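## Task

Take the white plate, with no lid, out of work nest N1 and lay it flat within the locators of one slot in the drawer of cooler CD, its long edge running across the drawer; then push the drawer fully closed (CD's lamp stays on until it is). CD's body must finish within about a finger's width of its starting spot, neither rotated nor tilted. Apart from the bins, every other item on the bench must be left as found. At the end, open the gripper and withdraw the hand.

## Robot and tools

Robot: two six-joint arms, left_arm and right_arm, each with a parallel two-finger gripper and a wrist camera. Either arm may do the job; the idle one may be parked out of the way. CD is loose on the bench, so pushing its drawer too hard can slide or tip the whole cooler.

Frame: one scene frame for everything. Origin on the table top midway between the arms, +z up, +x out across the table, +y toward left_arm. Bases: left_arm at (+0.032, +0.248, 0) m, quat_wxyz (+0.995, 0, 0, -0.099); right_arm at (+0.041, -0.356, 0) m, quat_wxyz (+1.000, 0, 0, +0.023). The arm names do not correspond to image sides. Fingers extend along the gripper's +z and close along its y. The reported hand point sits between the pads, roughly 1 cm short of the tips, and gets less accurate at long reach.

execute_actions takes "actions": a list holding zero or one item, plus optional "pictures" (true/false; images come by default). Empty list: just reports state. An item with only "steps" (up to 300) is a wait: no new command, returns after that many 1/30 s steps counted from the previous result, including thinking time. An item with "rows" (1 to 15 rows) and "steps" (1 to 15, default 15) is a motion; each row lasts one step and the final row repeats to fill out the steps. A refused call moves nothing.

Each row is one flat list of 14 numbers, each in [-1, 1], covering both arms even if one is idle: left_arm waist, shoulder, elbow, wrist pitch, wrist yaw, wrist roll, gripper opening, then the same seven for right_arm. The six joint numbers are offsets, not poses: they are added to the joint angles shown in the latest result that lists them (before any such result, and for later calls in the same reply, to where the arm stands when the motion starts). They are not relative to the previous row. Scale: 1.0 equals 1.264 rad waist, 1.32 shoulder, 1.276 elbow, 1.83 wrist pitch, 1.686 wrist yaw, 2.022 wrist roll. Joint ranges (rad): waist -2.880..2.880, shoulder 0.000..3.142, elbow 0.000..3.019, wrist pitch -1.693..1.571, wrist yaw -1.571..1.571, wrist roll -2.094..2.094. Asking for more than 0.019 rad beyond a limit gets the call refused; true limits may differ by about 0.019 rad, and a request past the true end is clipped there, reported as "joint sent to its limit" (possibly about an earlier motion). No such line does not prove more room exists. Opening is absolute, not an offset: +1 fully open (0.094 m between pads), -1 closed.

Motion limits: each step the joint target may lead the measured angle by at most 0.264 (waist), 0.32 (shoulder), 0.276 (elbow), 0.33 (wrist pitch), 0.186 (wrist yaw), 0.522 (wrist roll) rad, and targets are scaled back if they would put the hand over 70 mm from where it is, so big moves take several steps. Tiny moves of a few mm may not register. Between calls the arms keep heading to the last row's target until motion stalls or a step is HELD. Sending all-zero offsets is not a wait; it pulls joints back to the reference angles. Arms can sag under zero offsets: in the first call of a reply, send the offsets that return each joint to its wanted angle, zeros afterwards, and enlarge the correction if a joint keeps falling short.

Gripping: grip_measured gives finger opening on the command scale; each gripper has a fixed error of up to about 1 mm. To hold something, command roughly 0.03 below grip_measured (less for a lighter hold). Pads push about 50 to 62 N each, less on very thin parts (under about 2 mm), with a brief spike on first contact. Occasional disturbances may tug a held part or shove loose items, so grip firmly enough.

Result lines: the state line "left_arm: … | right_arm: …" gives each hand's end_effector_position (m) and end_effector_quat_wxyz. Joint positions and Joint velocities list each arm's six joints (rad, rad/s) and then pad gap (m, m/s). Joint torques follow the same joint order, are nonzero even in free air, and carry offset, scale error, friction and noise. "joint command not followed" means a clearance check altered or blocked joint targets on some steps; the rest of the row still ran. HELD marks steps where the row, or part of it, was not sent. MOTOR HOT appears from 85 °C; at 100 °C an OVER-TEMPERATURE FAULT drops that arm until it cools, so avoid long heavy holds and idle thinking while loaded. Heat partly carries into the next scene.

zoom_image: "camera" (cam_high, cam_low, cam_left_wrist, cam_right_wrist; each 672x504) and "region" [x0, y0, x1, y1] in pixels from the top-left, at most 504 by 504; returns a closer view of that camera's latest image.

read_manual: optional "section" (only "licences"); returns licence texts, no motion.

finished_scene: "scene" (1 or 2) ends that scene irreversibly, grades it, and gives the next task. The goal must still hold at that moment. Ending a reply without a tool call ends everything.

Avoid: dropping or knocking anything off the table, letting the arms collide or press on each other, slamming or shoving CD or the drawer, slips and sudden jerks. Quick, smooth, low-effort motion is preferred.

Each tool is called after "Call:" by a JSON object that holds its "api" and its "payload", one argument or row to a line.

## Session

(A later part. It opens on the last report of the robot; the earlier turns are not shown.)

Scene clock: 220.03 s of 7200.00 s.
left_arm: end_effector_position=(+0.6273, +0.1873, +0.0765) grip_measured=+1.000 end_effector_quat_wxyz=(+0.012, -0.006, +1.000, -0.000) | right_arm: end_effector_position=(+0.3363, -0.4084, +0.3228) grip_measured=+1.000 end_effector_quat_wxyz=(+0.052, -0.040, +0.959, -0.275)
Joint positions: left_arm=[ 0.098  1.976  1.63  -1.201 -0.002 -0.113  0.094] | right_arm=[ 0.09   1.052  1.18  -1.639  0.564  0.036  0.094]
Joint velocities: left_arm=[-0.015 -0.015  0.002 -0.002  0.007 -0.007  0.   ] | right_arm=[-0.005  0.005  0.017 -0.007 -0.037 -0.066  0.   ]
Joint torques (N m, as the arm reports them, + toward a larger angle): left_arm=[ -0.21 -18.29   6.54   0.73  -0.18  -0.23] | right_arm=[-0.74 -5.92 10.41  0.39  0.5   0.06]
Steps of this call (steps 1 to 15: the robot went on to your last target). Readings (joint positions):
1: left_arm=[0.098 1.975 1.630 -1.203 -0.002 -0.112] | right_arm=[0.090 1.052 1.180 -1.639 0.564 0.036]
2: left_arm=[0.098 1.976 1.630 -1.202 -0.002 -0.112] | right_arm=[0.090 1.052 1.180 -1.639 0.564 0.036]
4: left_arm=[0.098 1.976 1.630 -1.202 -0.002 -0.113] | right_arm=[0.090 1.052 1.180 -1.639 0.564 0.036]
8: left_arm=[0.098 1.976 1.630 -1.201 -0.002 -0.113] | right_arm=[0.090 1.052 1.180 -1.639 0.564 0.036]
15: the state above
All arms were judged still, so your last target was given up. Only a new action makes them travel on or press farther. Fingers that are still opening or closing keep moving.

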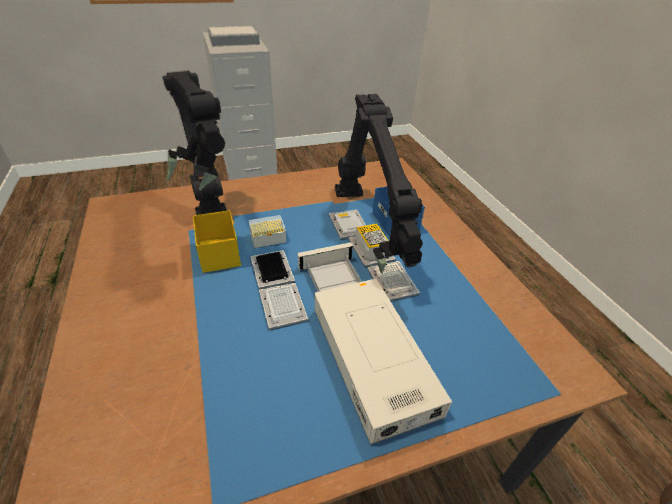

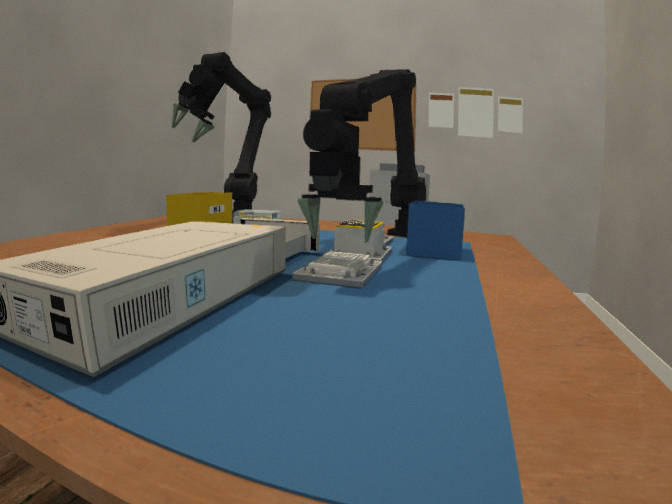

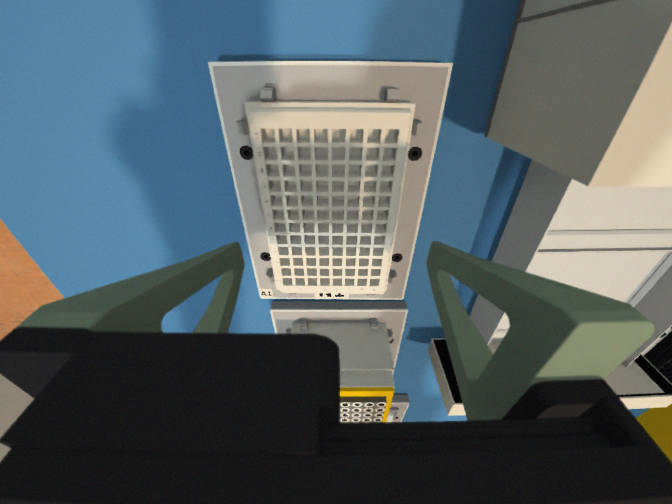

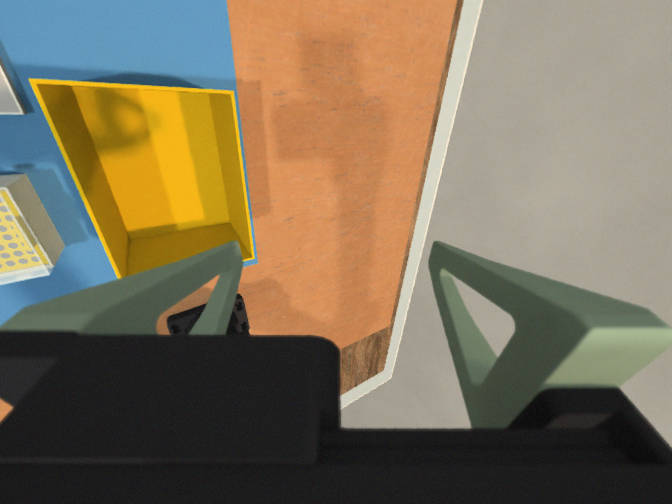

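Call:
{"api": "execute_actions", "payload": {
  "actions": [
    {"rows": [[0.006,0.01,-0.008,0.008,0,0,1,0,0,0,0,0,0,1],[0.007,0.013,-0.011,0.011,0,0,1,0,0,0,0,0,0,1],[0.008,0.016,-0.014,0.014,0,0,1,0,0,0,0,0,0,1],[0.009,0.019,-0.018,0.017,0,0,1,0,0,0,0,0,0,1],[0.01,0.022,-0.021,0.02,0,0,1,0,0,0,0,0,0,1],[0.0103,0.025,-0.024,0.024,0,0,1,0,0,0,0,0,0,1],[0.0103,0.028,-0.027,0.027,0,0,1,0,0,0,0,0,0,1],[0.0103,0.031,-0.03,0.03,0,0,1,0,0,0,0,0,0,1],[0.0103,0.034,-0.033,0.033,0,0,1,0,0,0,0,0,0,1],[0.0103,0.037,-0.036,0.036,0,0,1,0,0,0,0,0,0,1],[0.0103,0.04,-0.039,0.039,0,0,1,0,0,0,0,0,0,1],[0.0103,0.043,-0.0427,0.0422,0,0,1,0,0,0,0,0,0,1]], "steps": 15}
  ],
  "pictures": false
}}

Call:
{"api": "execute_actions", "payload": {
  "actions": [
    {"steps": 12}
  ]
}}

Scene clock: 237.73 s of 7200.00 s.
left_arm: end_effector_position=(+0.6254, +0.1900, +0.0440) grip_measured=+1.000 end_effector_quat_wxyz=(+0.007, -0.008, +1.000, +0.000) | right_arm: end_effector_position=(+0.3363, -0.4084, +0.3228) grip_measured=+1.000 end_effector_quat_wxyz=(+0.052, -0.040, +0.959, -0.275)
Joint positions: left_arm=[ 0.102  2.009  1.592 -1.14  -0.002 -0.113  0.094] | right_arm=[ 0.09   1.052  1.18  -1.639  0.564  0.036  0.094]
Joint velocities: left_arm=[ 0.005  0.151 -0.081  0.017 -0.081 -0.066  0.   ] | right_arm=[-0.005 -0.005 -0.007 -0.007 -0.022  0.022  0.   ]
Joint torques (N m, as the arm reports them, + toward a larger angle): left_arm=[  0.15 -18.29   6.32   0.71  -0.19  -0.06] | right_arm=[-0.79 -5.9  10.44  0.36  0.51  0.06]
Steps of this call (steps 1 to 90: nothing new was sent; then 14.20 s passed at rest; steps 91 to 105: all 15 steps of this action). Readings (joint positions):
91: left_arm=[0.098 1.976 1.630 -1.201 -0.002 -0.113] | right_arm=[0.090 1.052 1.180 -1.639 0.564 0.036]
92: left_arm=[0.098 1.976 1.630 -1.200 -0.002 -0.113] | right_arm=[0.090 1.052 1.180 -1.639 0.564 0.036]
94: left_arm=[0.098 1.976 1.629 -1.193 -0.002 -0.113] | right_arm=[0.090 1.052 1.180 -1.639 0.564 0.036]
98: left_arm=[0.100 1.979 1.618 -1.170 -0.002 -0.113] | right_arm=[0.090 1.052 1.180 -1.639 0.564 0.036]
105: the state above

Scene clock: 238.13 s of 7200.00 s.
left_arm: end_effector_position=(+0.6222, +0.1903, +0.0345) grip_measured=+1.000 end_effector_quat_wxyz=(-0.001, -0.008, +1.000, +0.001) | right_arm: end_effector_position=(+0.3363, -0.4084, +0.3228) grip_measured=+1.000 end_effector_quat_wxyz=(+0.052, -0.040, +0.959, -0.275)
Joint positions: left_arm=[ 0.102  2.021  1.585 -1.137 -0.002 -0.113  0.094] | right_arm=[ 0.09   1.052  1.18  -1.639  0.564  0.036  0.094]
Joint velocities: left_arm=[-0.015  0.005 -0.002  0.017 -0.007 -0.007  0.   ] | right_arm=[ 0.005 -0.005 -0.007 -0.012 -0.051  0.022  0.   ]
Joint torques (N m, as the arm reports them, + toward a larger angle): left_arm=[ -0.25 -18.67   6.28   0.62  -0.17  -0.06] | right_arm=[-0.68 -5.91 10.44  0.39  0.5   0.05]
Steps of this call (steps 1 to 12: the robot went on to your last target). Readings (joint positions):
1: left_arm=[0.102 2.013 1.589 -1.139 -0.002 -0.113] | right_arm=[0.090 1.052 1.180 -1.639 0.564 0.036]
2: left_arm=[0.102 2.017 1.587 -1.139 -0.002 -0.113] | right_arm=[0.090 1.052 1.180 -1.639 0.564 0.036]
4: left_arm=[0.102 2.021 1.585 -1.139 -0.002 -0.113] | right_arm=[0.090 1.052 1.180 -1.639 0.564 0.036]
8: left_arm=[0.102 2.021 1.585 -1.137 -0.002 -0.113] | right_arm=[0.090 1.052 1.180 -1.639 0.564 0.036]
12: the state above

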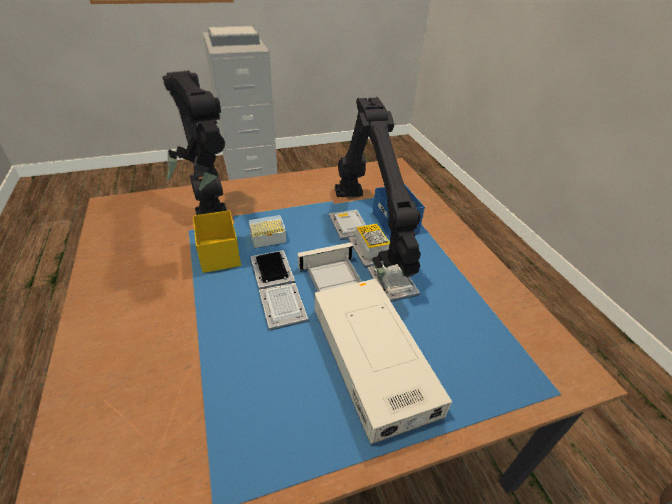

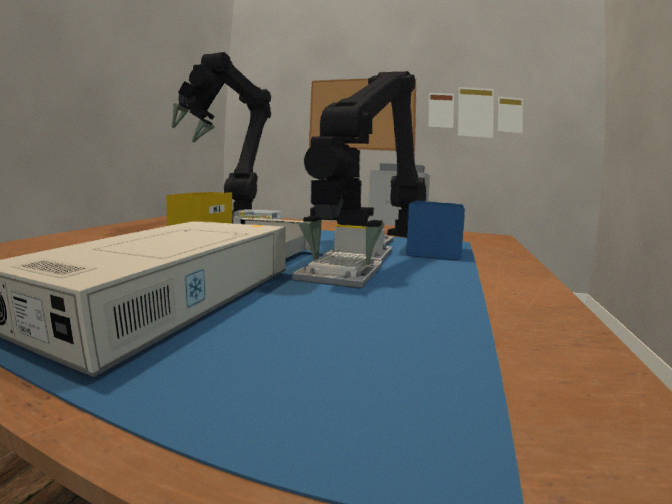

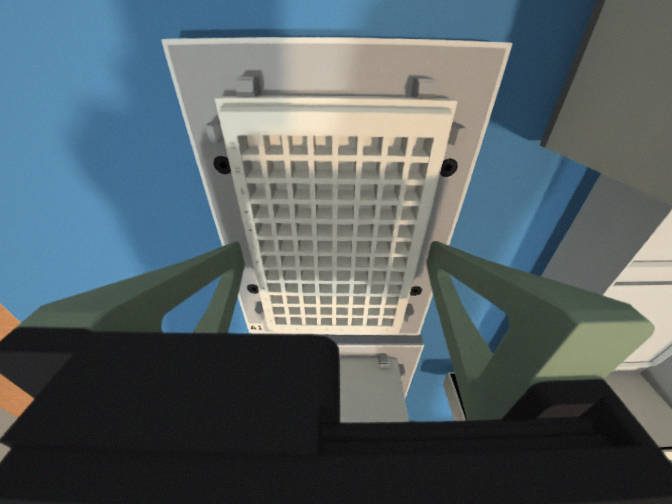

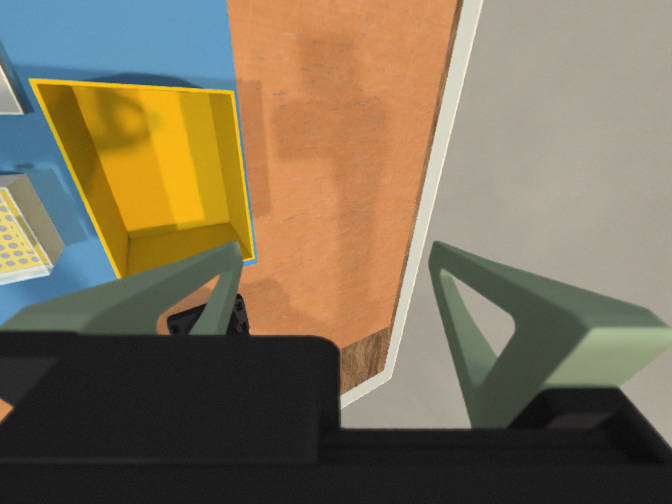

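Call:
{"api": "zoom_image", "payload": {
  "camera": "cam_low",
  "region": [280, 200, 410, 295]
}}

Call:
{"api": "zoom_image", "payload": {
  "camera": "cam_left_wrist",
  "region": [200, 80, 470, 340]
}}

Region (280, 200, 410, 295) of cam_low's 672x504 image, scaled by 3.877, with more detail than that image has; it fills the top 368 rows of this view, and the rest is white.

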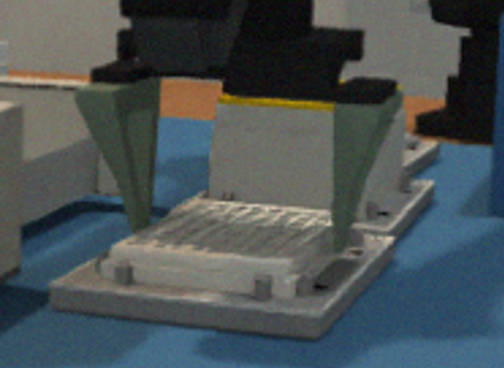

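Region (200, 80, 470, 340) of cam_left_wrist's 672x504 image, scaled by 1.867, with more detail than that image has; it fills the top 485 rows of this view, and the rest is white.

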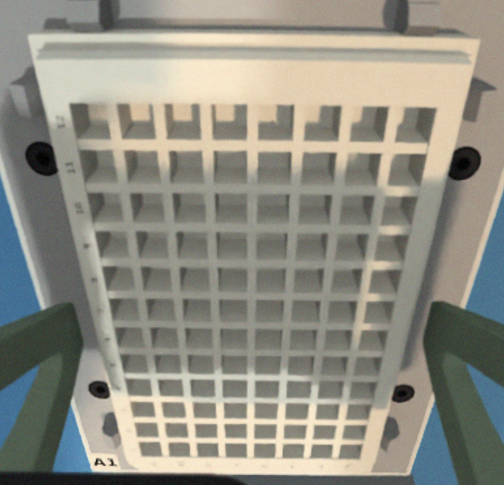

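Call:
{"api": "execute_actions", "payload": {
  "actions": [
    {"rows": [[0.006,0.009,0,0.008,0,0,1,0,0,0,0,0,0,1],[0.006,0.011,0,0.009,0,0,1,0,0,0,0,0,0,1],[0.007,0.013,0,0.01,0,0,1,0,0,0,0,0,0,1],[0.007,0.015,0,0.012,0,0,1,0,0,0,0,0,0,1]], "steps": 15}
  ]
}}

Scene clock: 253.83 s of 7200.00 s.
left_arm: end_effector_position=(+0.6242, +0.1901, +0.0345) grip_measured=+1.000 end_effector_quat_wxyz=(+0.003, -0.008, +1.000, +0.001) | right_arm: end_effector_position=(+0.3363, -0.4084, +0.3228) grip_measured=+1.000 end_effector_quat_wxyz=(+0.052, -0.040, +0.959, -0.275)
Joint positions: left_arm=[ 0.102  2.021  1.585 -1.129 -0.002 -0.113  0.094] | right_arm=[ 0.09   1.052  1.18  -1.639  0.564  0.036  0.094]
Joint velocities: left_arm=[-0.005  0.005 -0.007 -0.002 -0.007 -0.022  0.   ] | right_arm=[-0.005 -0.005 -0.017  0.007 -0.022  0.037  0.   ]
Joint torques (N m, as the arm reports them, + toward a larger angle): left_arm=[ -0.25 -18.1    6.89   0.71  -0.18  -0.06] | right_arm=[-0.77 -5.91 10.42  0.36  0.51  0.06]
Steps of this call (steps 1 to 30: the robot went on to your last target; steps 31 to 90: nothing new was sent; then 12.20 s passed at rest; steps 91 to 105: all 15 steps of this action). Readings (joint positions):
91: left_arm=[0.102 2.021 1.585 -1.137 -0.002 -0.113] | right_arm=[0.090 1.052 1.180 -1.639 0.564 0.036]
92: left_arm=[0.102 2.021 1.585 -1.137 -0.002 -0.113] | right_arm=[0.090 1.052 1.180 -1.639 0.564 0.036]
94: left_arm=[0.102 2.021 1.585 -1.134 -0.002 -0.113] | right_arm=[0.090 1.052 1.180 -1.639 0.564 0.036]
98: left_arm=[0.102 2.021 1.585 -1.129 -0.002 -0.113] | right_arm=[0.090 1.052 1.180 -1.639 0.564 0.036]
105: the state above

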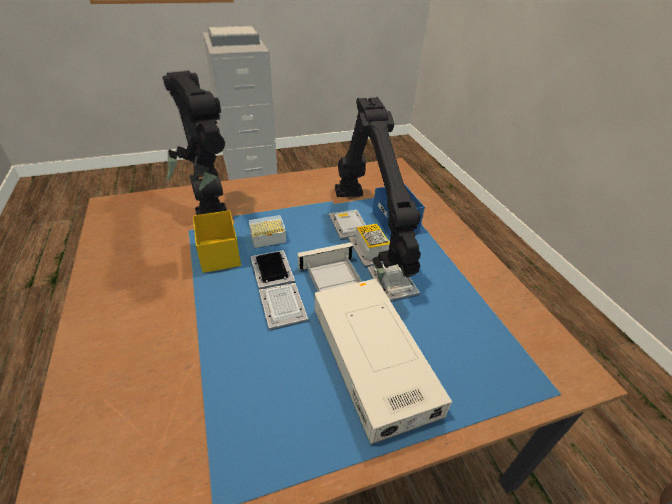

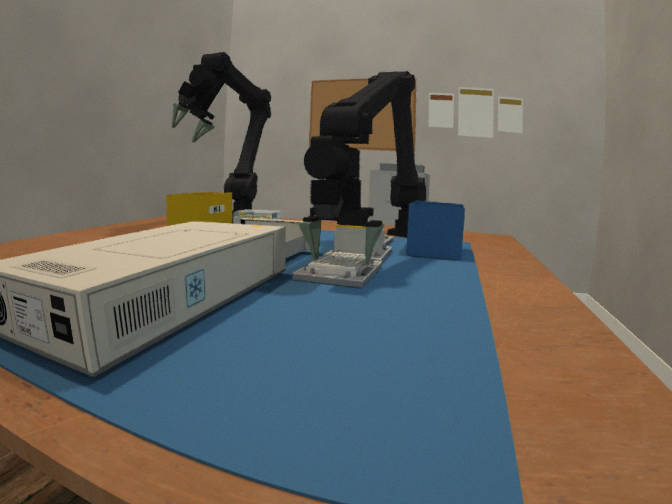

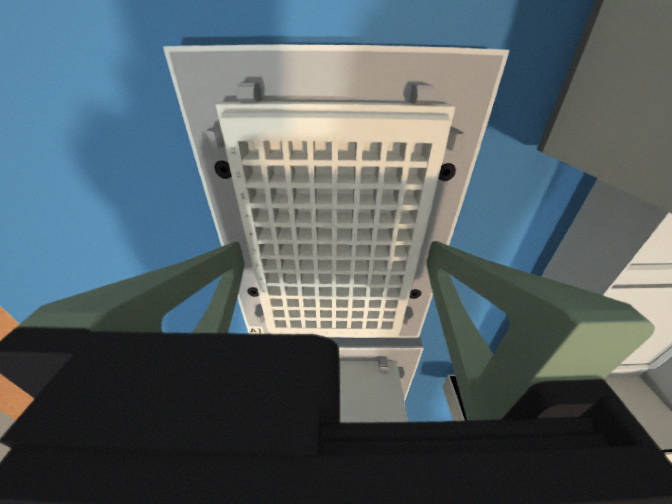

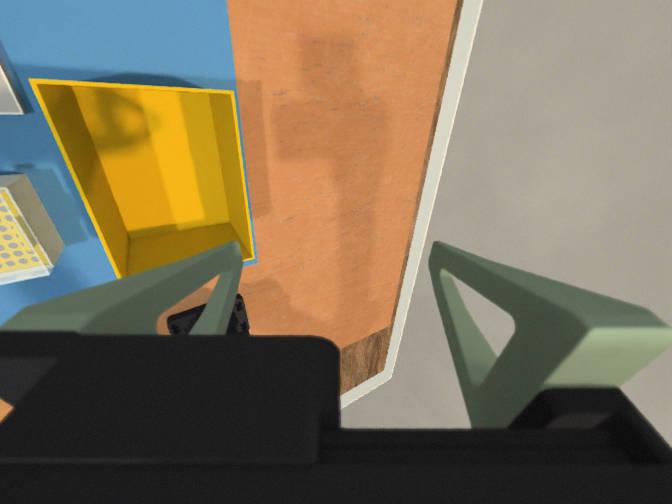

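Call:
{"api": "execute_actions", "payload": {
  "actions": [
    {"rows": [[0,0,-0.008,0.008,0,0,1,0,0,0,0,0,0,1],[0,0,-0.011,0.009,0,0,1,0,0,0,0,0,0,1],[0,0,-0.014,0.01,0,0,1,0,0,0,0,0,0,1],[0,0,-0.0172,0.012,0,0,1,0,0,0,0,0,0,1]], "steps": 15}
  ]
}}

Call:
{"api": "zoom_image", "payload": {
  "camera": "cam_low",
  "region": [280, 200, 410, 295]
}}

Scene clock: 261.10 s of 7200.00 s.
left_arm: end_effector_position=(+0.6232, +0.1902, +0.0320) grip_measured=+1.000 end_effector_quat_wxyz=(+0.003, -0.008, +1.000, +0.001) | right_arm: end_effector_position=(+0.3363, -0.4084, +0.3228) grip_measured=+1.000 end_effector_quat_wxyz=(+0.052, -0.040, +0.959, -0.275)
Joint positions: left_arm=[ 0.102  2.021  1.578 -1.121 -0.002 -0.113  0.094] | right_arm=[ 0.09   1.052  1.18  -1.639  0.564  0.036  0.094]
Joint velocities: left_arm=[ 0.005 -0.015  0.002  0.002 -0.037 -0.051  0.   ] | right_arm=[-0.015 -0.015 -0.007 -0.007  0.022  0.066  0.   ]
Joint torques (N m, as the arm reports them, + toward a larger angle): left_arm=[ -0.8  -19.46   6.     0.7   -0.19  -0.08] | right_arm=[-0.76 -5.91 10.41  0.36  0.51  0.06]
Steps of this call (steps 1 to 15: the robot went on to your last target; steps 16 to 90: nothing new was sent; then 3.77 s passed at rest; steps 91 to 105: all 15 steps of this action). Readings (joint positions):
91: left_arm=[0.102 2.021 1.585 -1.129 -0.002 -0.113] | right_arm=[0.090 1.052 1.180 -1.639 0.564 0.036]
92: left_arm=[0.102 2.021 1.585 -1.128 -0.002 -0.113] | right_arm=[0.090 1.052 1.180 -1.639 0.564 0.036]
94: left_arm=[0.102 2.021 1.584 -1.125 -0.002 -0.113] | right_arm=[0.090 1.052 1.180 -1.639 0.564 0.036]
98: left_arm=[0.102 2.021 1.579 -1.121 -0.002 -0.113] | right_arm=[0.090 1.052 1.180 -1.639 0.564 0.036]
105: the state above

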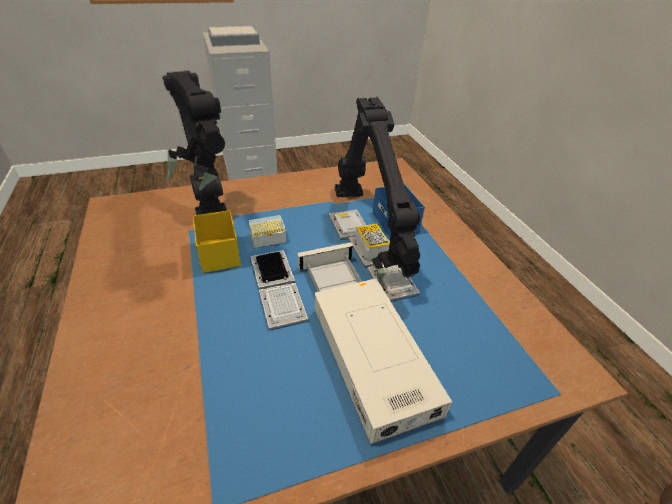

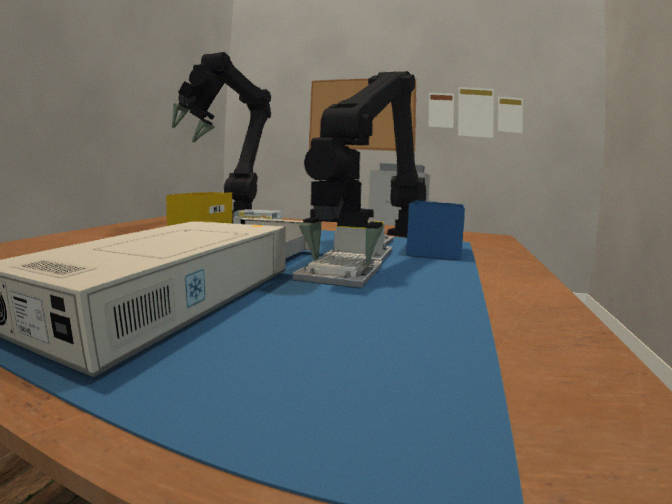

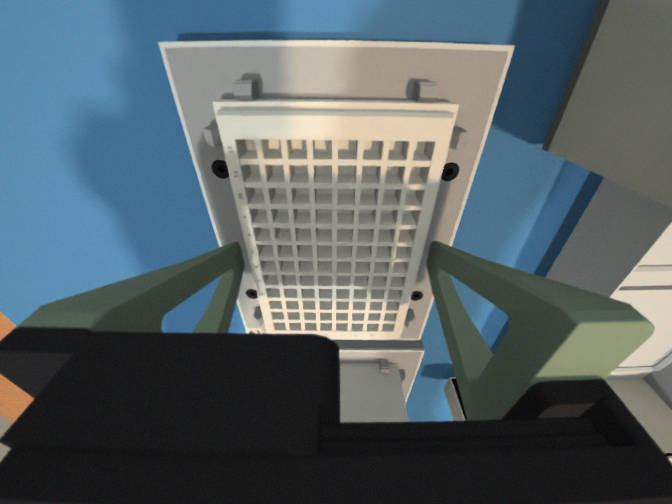

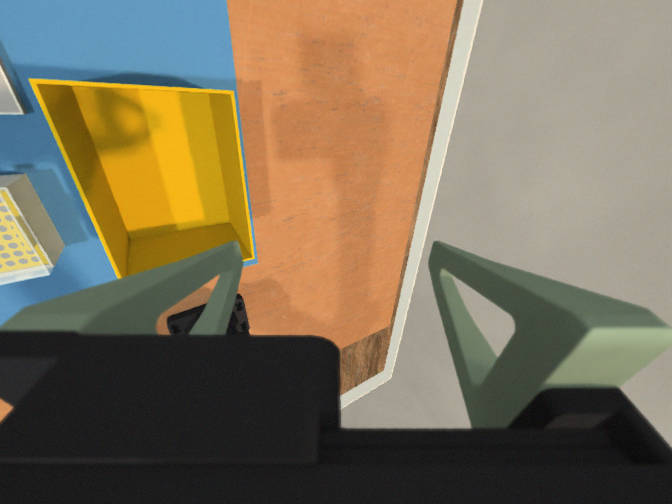

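Region (280, 200, 410, 295) of cam_low's 672x504 image, scaled by 3.877, with more detail than that image has; it fills the top 368 rows of this view, and the rest is white.

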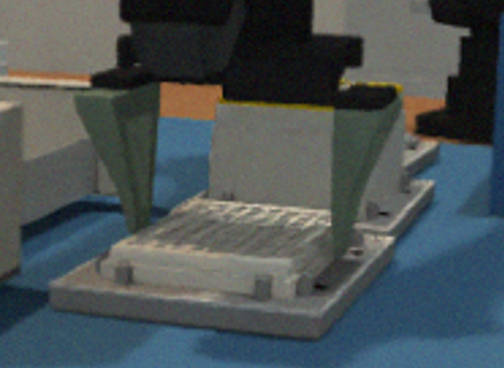

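Call:
{"api": "zoom_image", "payload": {
  "camera": "cam_low",
  "region": [300, 245, 390, 290]
}}

Call:
{"api": "zoom_image", "payload": {
  "camera": "cam_left_wrist",
  "region": [390, 70, 480, 160]
}}

Region (300, 245, 390, 290) of cam_low's 672x504 image, scaled by 5.600, with more detail than that image has.

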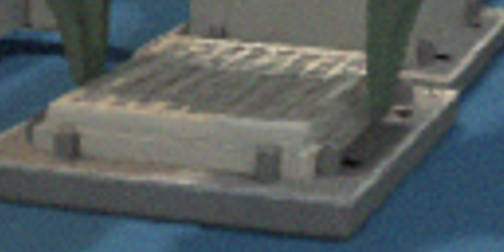

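Region (390, 70, 480, 160) of cam_left_wrist's 672x504 image, scaled by 5.600, with more detail than that image has.

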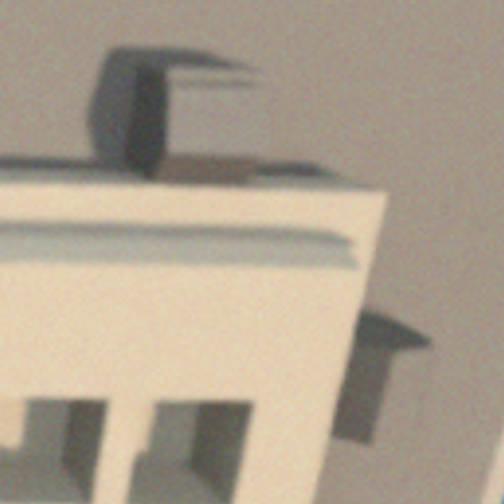

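Call:
{"api": "execute_actions", "payload": {
  "actions": [
    {"rows": [[0,0,0,0,0,0,0.95,0,0,0,0,0,0,1],[0,0,0,0,0,0,0.92,0,0,0,0,0,0,1],[0,0,0,0,0,0,0.89,0,0,0,0,0,0,1],[0,0,0,0,0,0,0.87,0,0,0,0,0,0,1],[0,0,0,0,0,0,0.85,0,0,0,0,0,0,1],[0,0,0,0,0,0,0.84,0,0,0,0,0,0,1],[0,0,0,0,0,0,0.83,0,0,0,0,0,0,1],[0,0,0,0,0,0,0.82,0,0,0,0,0,0,1],[0,0,0,0,0,0,0.81,0,0,0,0,0,0,1],[0,0,0,0,0,0,0.80,0,0,0,0,0,0,1],[0,0,0,0,0,0,0.79,0,0,0,0,0,0,1],[0,0,0,0,0,0,0.78,0,0,0,0,0,0,1]], "steps": 15}
  ]
}}

Scene clock: 277.97 s of 7200.00 s.
left_arm: end_effector_position=(+0.6232, +0.1902, +0.0320) grip_measured=+0.790 end_effector_quat_wxyz=(+0.003, -0.008, +1.000, +0.001) | right_arm: end_effector_position=(+0.3363, -0.4084, +0.3228) grip_measured=+1.000 end_effector_quat_wxyz=(+0.052, -0.040, +0.959, -0.275)
Joint positions: left_arm=[ 0.102  2.021  1.578 -1.121 -0.002 -0.113  0.084] | right_arm=[ 0.09   1.052  1.18  -1.639  0.564  0.036  0.094]
Joint velocities: left_arm=[-0.005  0.015  0.002  0.027  0.095  0.007 -0.001] | right_arm=[-0.005  0.005  0.002 -0.007 -0.007 -0.022  0.   ]
Joint torques (N m, as the arm reports them, + toward a larger angle): left_arm=[ -0.56 -19.55   6.88   0.06  -0.15  -0.07] | right_arm=[-0.78 -5.92 10.41  0.36  0.5   0.06]
Steps of this call (steps 1 to 15: the robot went on to your last target; steps 16 to 90: nothing new was sent; then 13.37 s passed at rest; steps 91 to 105: all 15 steps of this action). Readings (joint positions):
91: left_arm=[0.102 2.021 1.578 -1.121 -0.002 -0.113] | right_arm=[0.090 1.052 1.180 -1.639 0.564 0.036]
92: left_arm=[0.102 2.021 1.578 -1.121 -0.002 -0.113] | right_arm=[0.090 1.052 1.180 -1.639 0.564 0.036]
94: left_arm=[0.102 2.021 1.578 -1.121 -0.002 -0.113] | right_arm=[0.090 1.052 1.180 -1.639 0.564 0.036]
98: left_arm=[0.102 2.021 1.578 -1.121 -0.002 -0.113] | right_arm=[0.090 1.052 1.180 -1.639 0.564 0.036]
105: the state above

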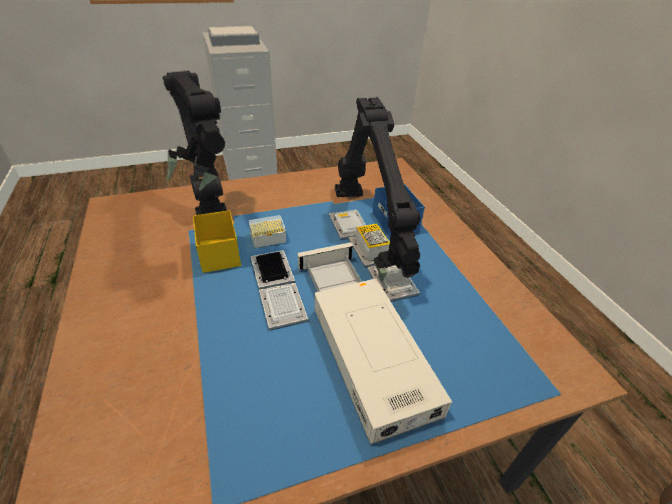

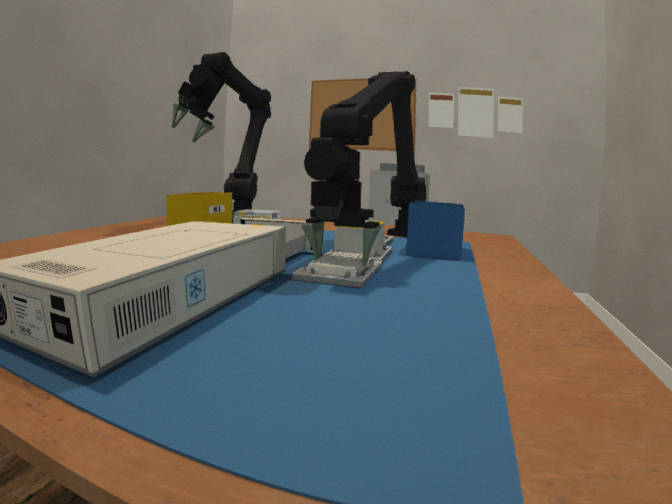

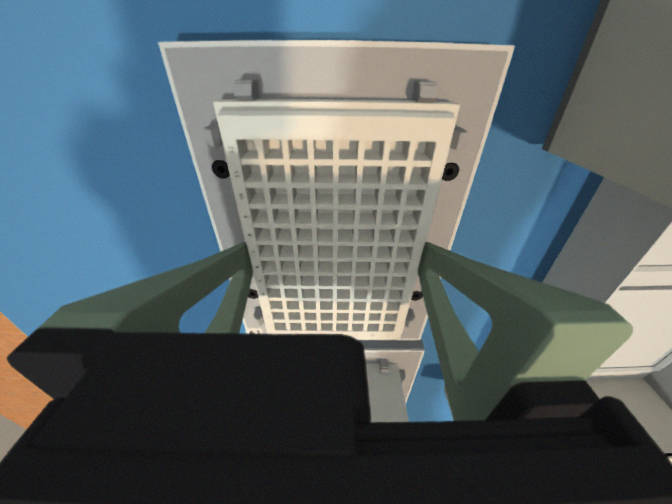

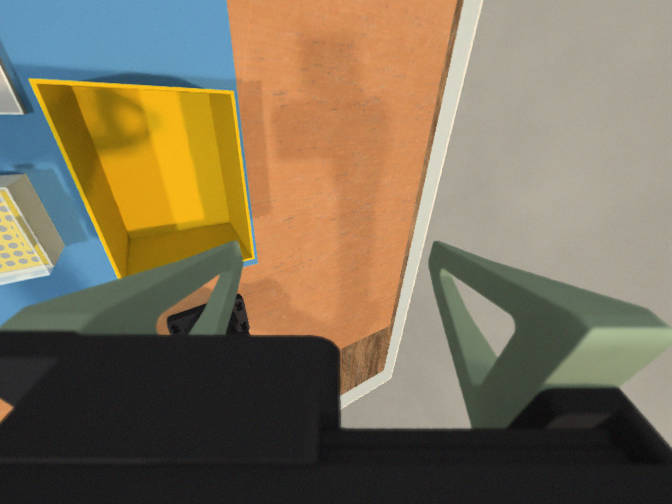

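Call:
{"api": "execute_actions", "payload": {
  "actions": []
}}

Call:
{"api": "zoom_image", "payload": {
  "camera": "cam_low",
  "region": [300, 245, 390, 290]
}}

Call:
{"api": "zoom_image", "payload": {
  "camera": "cam_left_wrist",
  "region": [220, 200, 450, 320]
}}

Scene clock: 280.57 s of 7200.00 s.
left_arm: end_effector_position=(+0.6232, +0.1902, +0.0320) grip_measured=+0.790 end_effector_quat_wxyz=(+0.003, -0.008, +1.000, +0.001) | right_arm: end_effector_position=(+0.3363, -0.4084, +0.3228) grip_measured=+1.000 end_effector_quat_wxyz=(+0.052, -0.040, +0.959, -0.275)
Joint positions: left_arm=[ 0.102  2.021  1.578 -1.121 -0.002 -0.113  0.084] | right_arm=[ 0.09   1.052  1.18  -1.639  0.564  0.036  0.094]
Joint velocities: left_arm=[ 0.005  0.005 -0.007 -0.002 -0.007  0.037 -0.   ] | right_arm=[-0.015 -0.005 -0.007 -0.012 -0.037  0.022  0.   ]
Joint torques (N m, as the arm reports them, + toward a larger angle): left_arm=[ -0.99 -19.61   6.91   0.1   -0.19  -0.06] | right_arm=[-0.74 -5.95 10.45  0.36  0.5   0.05]
Steps of this call (steps 1 to 15: the robot went on to your last target; steps 16 to 78: nothing new was sent). Readings (joint positions):
1: left_arm=[0.102 2.021 1.578 -1.121 -0.002 -0.113] | right_arm=[0.090 1.052 1.180 -1.639 0.564 0.036]
2: left_arm=[0.102 2.021 1.578 -1.121 -0.002 -0.113] | right_arm=[0.090 1.052 1.180 -1.639 0.564 0.036]
4: left_arm=[0.102 2.021 1.578 -1.121 -0.002 -0.113] | right_arm=[0.090 1.052 1.180 -1.639 0.564 0.036]
8: left_arm=[0.102 2.021 1.578 -1.121 -0.002 -0.113] | right_arm=[0.090 1.052 1.180 -1.639 0.564 0.036]
78: the state above
All arms were judged still, so your last target was given up. Only a new action makes them travel on or press farther. Fingers that are still opening or closing keep moving.

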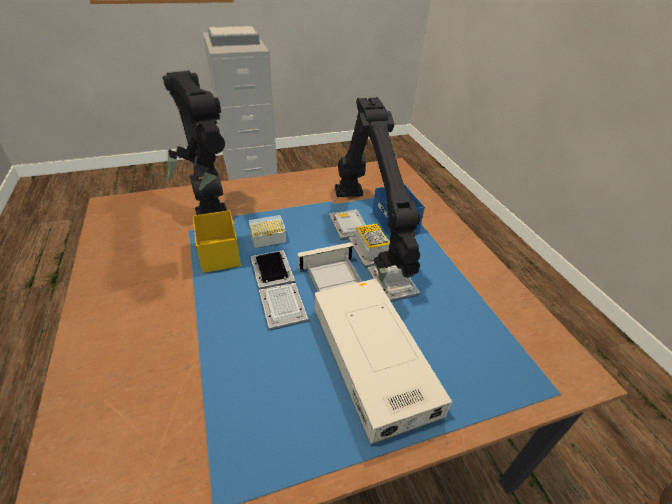

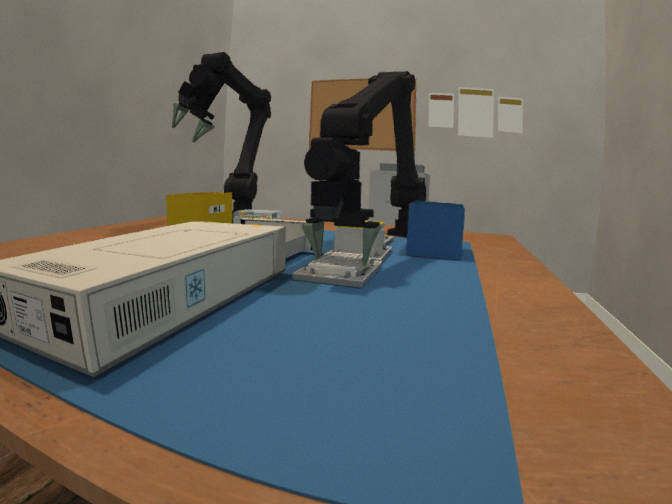

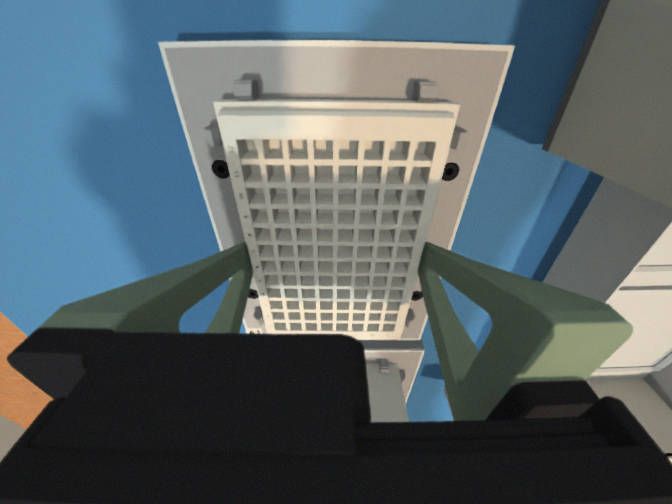

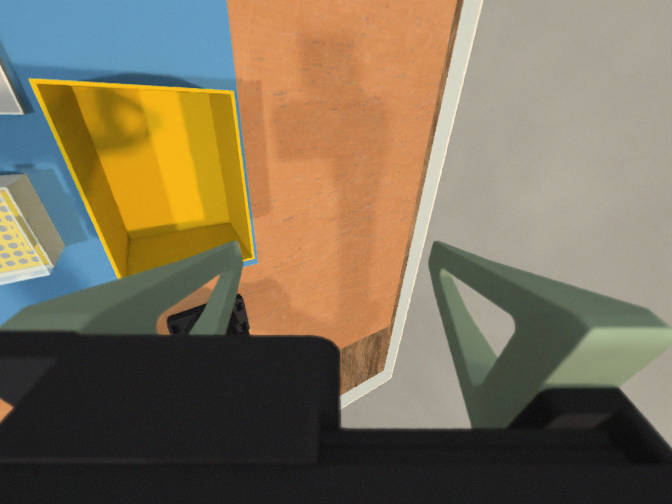

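Region (300, 245, 390, 290) of cam_low's 672x504 image, scaled by 5.600, with more detail than that image has.

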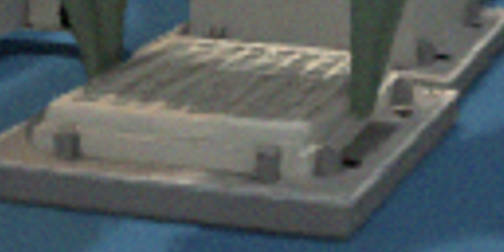

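Region (220, 200, 450, 320) of cam_left_wrist's 672x504 image, scaled by 2.191, with more detail than that image has; it fills the top 263 rows of this view, and the rest is white.

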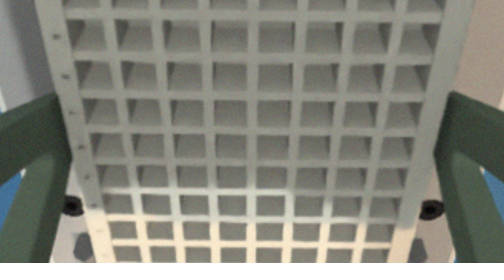

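Call:
{"api": "execute_actions", "payload": {
  "actions": [
    {"rows": [[0,0,0,0,0,0,0.82,0,0,0,0,0,0,1],[0,0,0.02,0,0,0,0.85,0,0,0,0,0,0,1],[0,0,0.035,-0.008,0,0,0.86,0,0,0,0,0,0,1],[0,0,0.042,-0.01,0,0,0.86,0,0,0,0,0,0,1],[0,0,0.046,-0.012,0,0,0.86,0,0,0,0,0,0,1],[0,0,0.049,-0.014,0,0,0.86,0,0,0,0,0,0,1],[0,0,0.052,-0.015,0,0,0.86,0,0,0,0,0,0,1]], "steps": 15}
  ],
  "pictures": false
}}

Scene clock: 292.03 s of 7200.00 s.
left_arm: end_effector_position=(+0.6230, +0.1902, +0.0349) grip_measured=+0.859 end_effector_quat_wxyz=(+0.000, -0.008, +1.000, +0.001) | right_arm: end_effector_position=(+0.3363, -0.4084, +0.3228) grip_measured=+1.000 end_effector_quat_wxyz=(+0.052, -0.040, +0.959, -0.275)
Joint positions: left_arm=[ 0.102  2.021  1.586 -1.136 -0.002 -0.113  0.087] | right_arm=[ 0.09   1.052  1.18  -1.639  0.564  0.036  0.094]
Joint velocities: left_arm=[-0.015  0.005  0.002 -0.012 -0.051  0.051 -0.   ] | right_arm=[-0.005 -0.015 -0.007 -0.012 -0.037  0.007  0.   ]
Joint torques (N m, as the arm reports them, + toward a larger angle): left_arm=[ -1.12 -19.6   10.51  -0.45  -0.19  -0.04] | right_arm=[-0.8  -5.91 10.43  0.36  0.5   0.06]
Steps of this call (steps 1 to 90: nothing new was sent; then 7.97 s passed at rest; steps 91 to 105: all 15 steps of this action). Readings (joint positions):
91: left_arm=[0.102 2.021 1.578 -1.121 -0.002 -0.113] | right_arm=[0.090 1.052 1.180 -1.639 0.564 0.036]
92: left_arm=[0.102 2.021 1.578 -1.121 -0.002 -0.113] | right_arm=[0.090 1.052 1.180 -1.639 0.564 0.036]
94: left_arm=[0.102 2.021 1.578 -1.122 -0.002 -0.113] | right_arm=[0.090 1.052 1.180 -1.639 0.564 0.036]
98: left_arm=[0.102 2.021 1.579 -1.133 -0.002 -0.113] | right_arm=[0.090 1.052 1.180 -1.639 0.564 0.036]
105: the state above

Call:
{"api": "execute_actions", "payload": {
  "actions": [
    {"rows": [[0,0,0.015,0,0,0,0.84,0,0,0,0,0,0,1],[0,0,0.015,0,0,0,0.82,0,0,0,0,0,0,1],[0,0,0.015,0,0,0,0.81,0,0,0,0,0,0,1],[0,0,0.015,0,0,0,0.80,0,0,0,0,0,0,1],[0,0,0.015,0,0,0,0.79,0,0,0,0,0,0,1],[0,0,0.015,0,0,0,0.78,0,0,0,0,0,0,1],[0,0,0.015,0,0,0,0.77,0,0,0,0,0,0,1],[0,0,0.015,0,0,0,0.76,0,0,0,0,0,0,1],[0,0,0.015,0,0,0,0.755,0,0,0,0,0,0,1]], "steps": 15}
  ],
  "pictures": false
}}

Scene clock: 296.37 s of 7200.00 s.
left_arm: end_effector_position=(+0.6230, +0.1902, +0.0349) grip_measured=+0.759 end_effector_quat_wxyz=(+0.000, -0.008, +1.000, +0.001) | right_arm: end_effector_position=(+0.3363, -0.4084, +0.3228) grip_measured=+1.000 end_effector_quat_wxyz=(+0.052, -0.040, +0.959, -0.275)
Joint positions: left_arm=[ 0.102  2.021  1.586 -1.136 -0.002 -0.113  0.083] | right_arm=[ 0.09   1.052  1.18  -1.639  0.564  0.036  0.094]
Joint velocities: left_arm=[ 0.005 -0.015  0.002  0.007 -0.066  0.037 -0.001] | right_arm=[-0.024 -0.005 -0.012 -0.007 -0.066  0.022  0.   ]
Joint torques (N m, as the arm reports them, + toward a larger angle): left_arm=[ -0.77 -19.47   8.16   0.08  -0.19  -0.06] | right_arm=[-0.73 -5.87 10.43  0.36  0.51  0.06]
Steps of this call (steps 1 to 15: the robot went on to your last target; steps 16 to 90: nothing new was sent; then 0.83 s passed at rest; steps 91 to 105: all 15 steps of this action). Readings (joint positions):
91: left_arm=[0.102 2.021 1.586 -1.136 -0.002 -0.113] | right_arm=[0.090 1.052 1.180 -1.639 0.564 0.036]
92: left_arm=[0.102 2.021 1.586 -1.136 -0.002 -0.113] | right_arm=[0.090 1.052 1.180 -1.639 0.564 0.036]
94: left_arm=[0.102 2.021 1.586 -1.136 -0.002 -0.113] | right_arm=[0.090 1.052 1.180 -1.639 0.564 0.036]
98: left_arm=[0.102 2.021 1.586 -1.136 -0.002 -0.113] | right_arm=[0.090 1.052 1.180 -1.639 0.564 0.036]
105: the state above

Call:
{"api": "execute_actions", "payload": {
  "actions": [
    {"rows": [[0,0,-0.005,0,0,0,0.768,0,0,0,0,0,0,1],[0,0,-0.01,0.005,0,0,0.768,0,0,0,0,0,0,1],[0,0,-0.013,0.008,0,0,0.768,0,0,0,0,0,0,1],[0,0,-0.0155,0.0095,0,0,0.768,0,0,0,0,0,0,1]], "steps": 15}
  ]
}}

Call:
{"api": "zoom_image", "payload": {
  "camera": "cam_low",
  "region": [300, 245, 390, 290]
}}

Scene clock: 301.97 s of 7200.00 s.
left_arm: end_effector_position=(+0.6231, +0.1901, +0.0349) grip_measured=+0.769 end_effector_quat_wxyz=(+0.000, -0.008, +1.000, +0.001) | right_arm: end_effector_position=(+0.3363, -0.4084, +0.3228) grip_measured=+1.000 end_effector_quat_wxyz=(+0.052, -0.040, +0.959, -0.275)
Joint positions: left_arm=[ 0.102  2.021  1.586 -1.135 -0.002 -0.113  0.083] | right_arm=[ 0.09   1.052  1.18  -1.639  0.564  0.036  0.094]
Joint velocities: left_arm=[-0.015 -0.005 -0.007 -0.002 -0.051  0.037 -0.002] | right_arm=[-0.015  0.005 -0.012 -0.017  0.007  0.037  0.   ]
Joint torques (N m, as the arm reports them, + toward a larger angle): left_arm=[ -0.78 -19.67   5.71   0.83  -0.18  -0.07] | right_arm=[-0.76 -5.92 10.43  0.37  0.51  0.06]
Steps of this call (steps 1 to 15: the robot went on to your last target; steps 16 to 90: nothing new was sent; then 2.10 s passed at rest; steps 91 to 105: all 15 steps of this action). Readings (joint positions):
91: left_arm=[0.102 2.021 1.586 -1.136 -0.002 -0.113] | right_arm=[0.090 1.052 1.180 -1.639 0.564 0.036]
92: left_arm=[0.102 2.021 1.586 -1.136 -0.002 -0.113] | right_arm=[0.090 1.052 1.180 -1.639 0.564 0.036]
94: left_arm=[0.102 2.021 1.586 -1.135 -0.002 -0.113] | right_arm=[0.090 1.052 1.180 -1.639 0.564 0.036]
98: left_arm=[0.102 2.021 1.586 -1.135 -0.002 -0.113] | right_arm=[0.090 1.052 1.180 -1.639 0.564 0.036]
105: the state above

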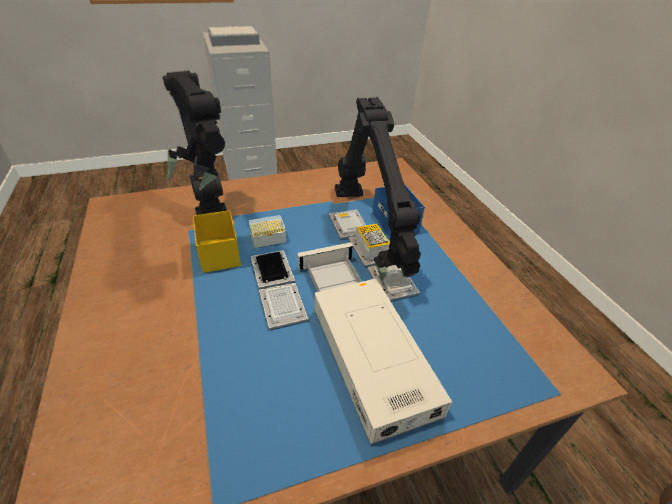

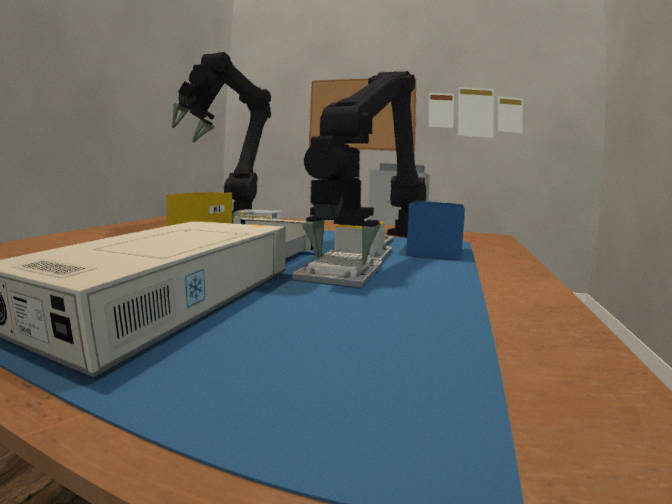

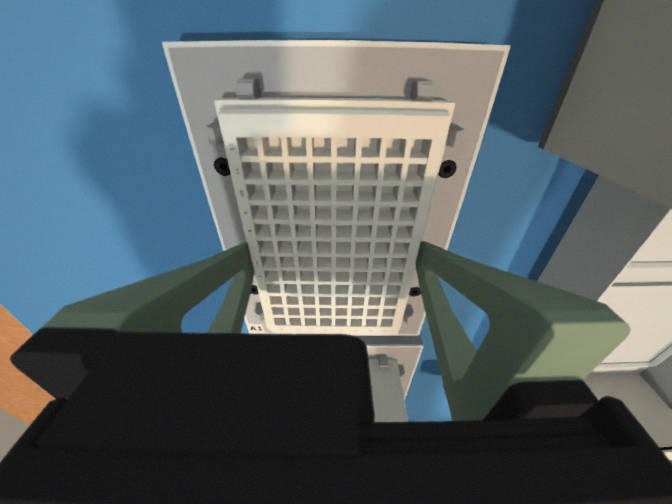

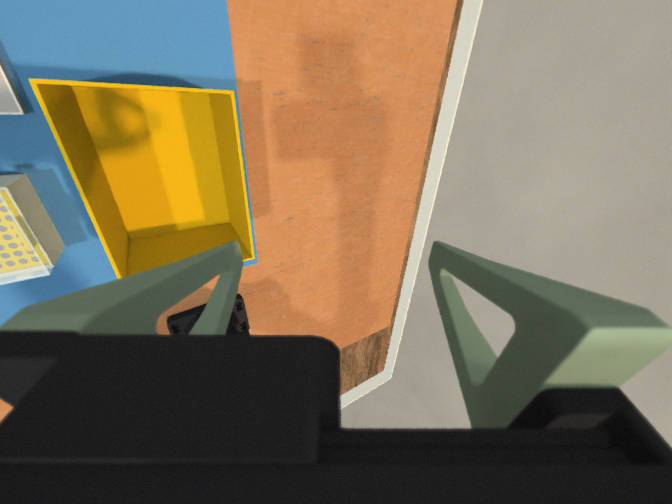

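Region (300, 245, 390, 290) of cam_low's 672x504 image, scaled by 5.600, with more detail than that image has.

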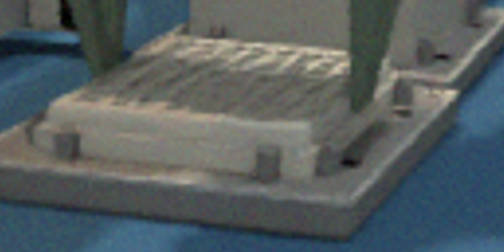

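Call:
{"api": "execute_actions", "payload": {
  "actions": [
    {"rows": [[0,0,0.015,0,0,0,0.76,0,0,0,0,0,0,1],[0,0,0.015,0,0,0,0.75,0,0,0,0,0,0,1],[0,0,0.015,0,0,0,0.74,0,0,0,0,0,0,1],[0,0,0.015,0,0,0,0.73,0,0,0,0,0,0,1],[0,0,0.015,0,0,0,0.72,0,0,0,0,0,0,1],[0,0,0.015,0,0,0,0.71,0,0,0,0,0,0,1],[0,0,0.015,0,0,0,0.70,0,0,0,0,0,0,1],[0,0,0.015,0,0,0,0.69,0,0,0,0,0,0,1]], "steps": 15}
  ],
  "pictures": false
}}

Scene clock: 307.30 s of 7200.00 s.
left_arm: end_effector_position=(+0.6233, +0.1902, +0.0367) grip_measured=+0.702 end_effector_quat_wxyz=(+0.002, -0.008, +1.000, +0.001) | right_arm: end_effector_position=(+0.3363, -0.4084, +0.3228) grip_measured=+1.000 end_effector_quat_wxyz=(+0.052, -0.040, +0.959, -0.275)
Joint positions: left_arm=[ 0.102  2.018  1.586 -1.136 -0.002 -0.113  0.08 ] | right_arm=[ 0.09   1.052  1.18  -1.639  0.564  0.036  0.094]
Joint velocities: left_arm=[-0.005  0.015  0.002 -0.017 -0.066 -0.022 -0.   ] | right_arm=[-0.005 -0.005 -0.002 -0.007 -0.007 -0.037  0.   ]
Joint torques (N m, as the arm reports them, + toward a larger angle): left_arm=[ -0.67 -19.2    8.24   0.11  -0.17  -0.06] | right_arm=[-0.7  -5.9  10.43  0.37  0.5   0.06]
Steps of this call (steps 1 to 15: the robot went on to your last target; steps 16 to 90: nothing new was sent; then 1.83 s passed at rest; steps 91 to 105: all 15 steps of this action). Readings (joint positions):
91: left_arm=[0.102 2.021 1.586 -1.135 -0.002 -0.113] | right_arm=[0.090 1.052 1.180 -1.639 0.564 0.036]
92: left_arm=[0.102 2.021 1.586 -1.135 -0.002 -0.113] | right_arm=[0.090 1.052 1.180 -1.639 0.564 0.036]
94: left_arm=[0.102 2.021 1.586 -1.135 -0.002 -0.113] | right_arm=[0.090 1.052 1.180 -1.639 0.564 0.036]
98: left_arm=[0.102 2.018 1.586 -1.136 -0.002 -0.113] | right_arm=[0.090 1.052 1.180 -1.639 0.564 0.036]
105: the state above


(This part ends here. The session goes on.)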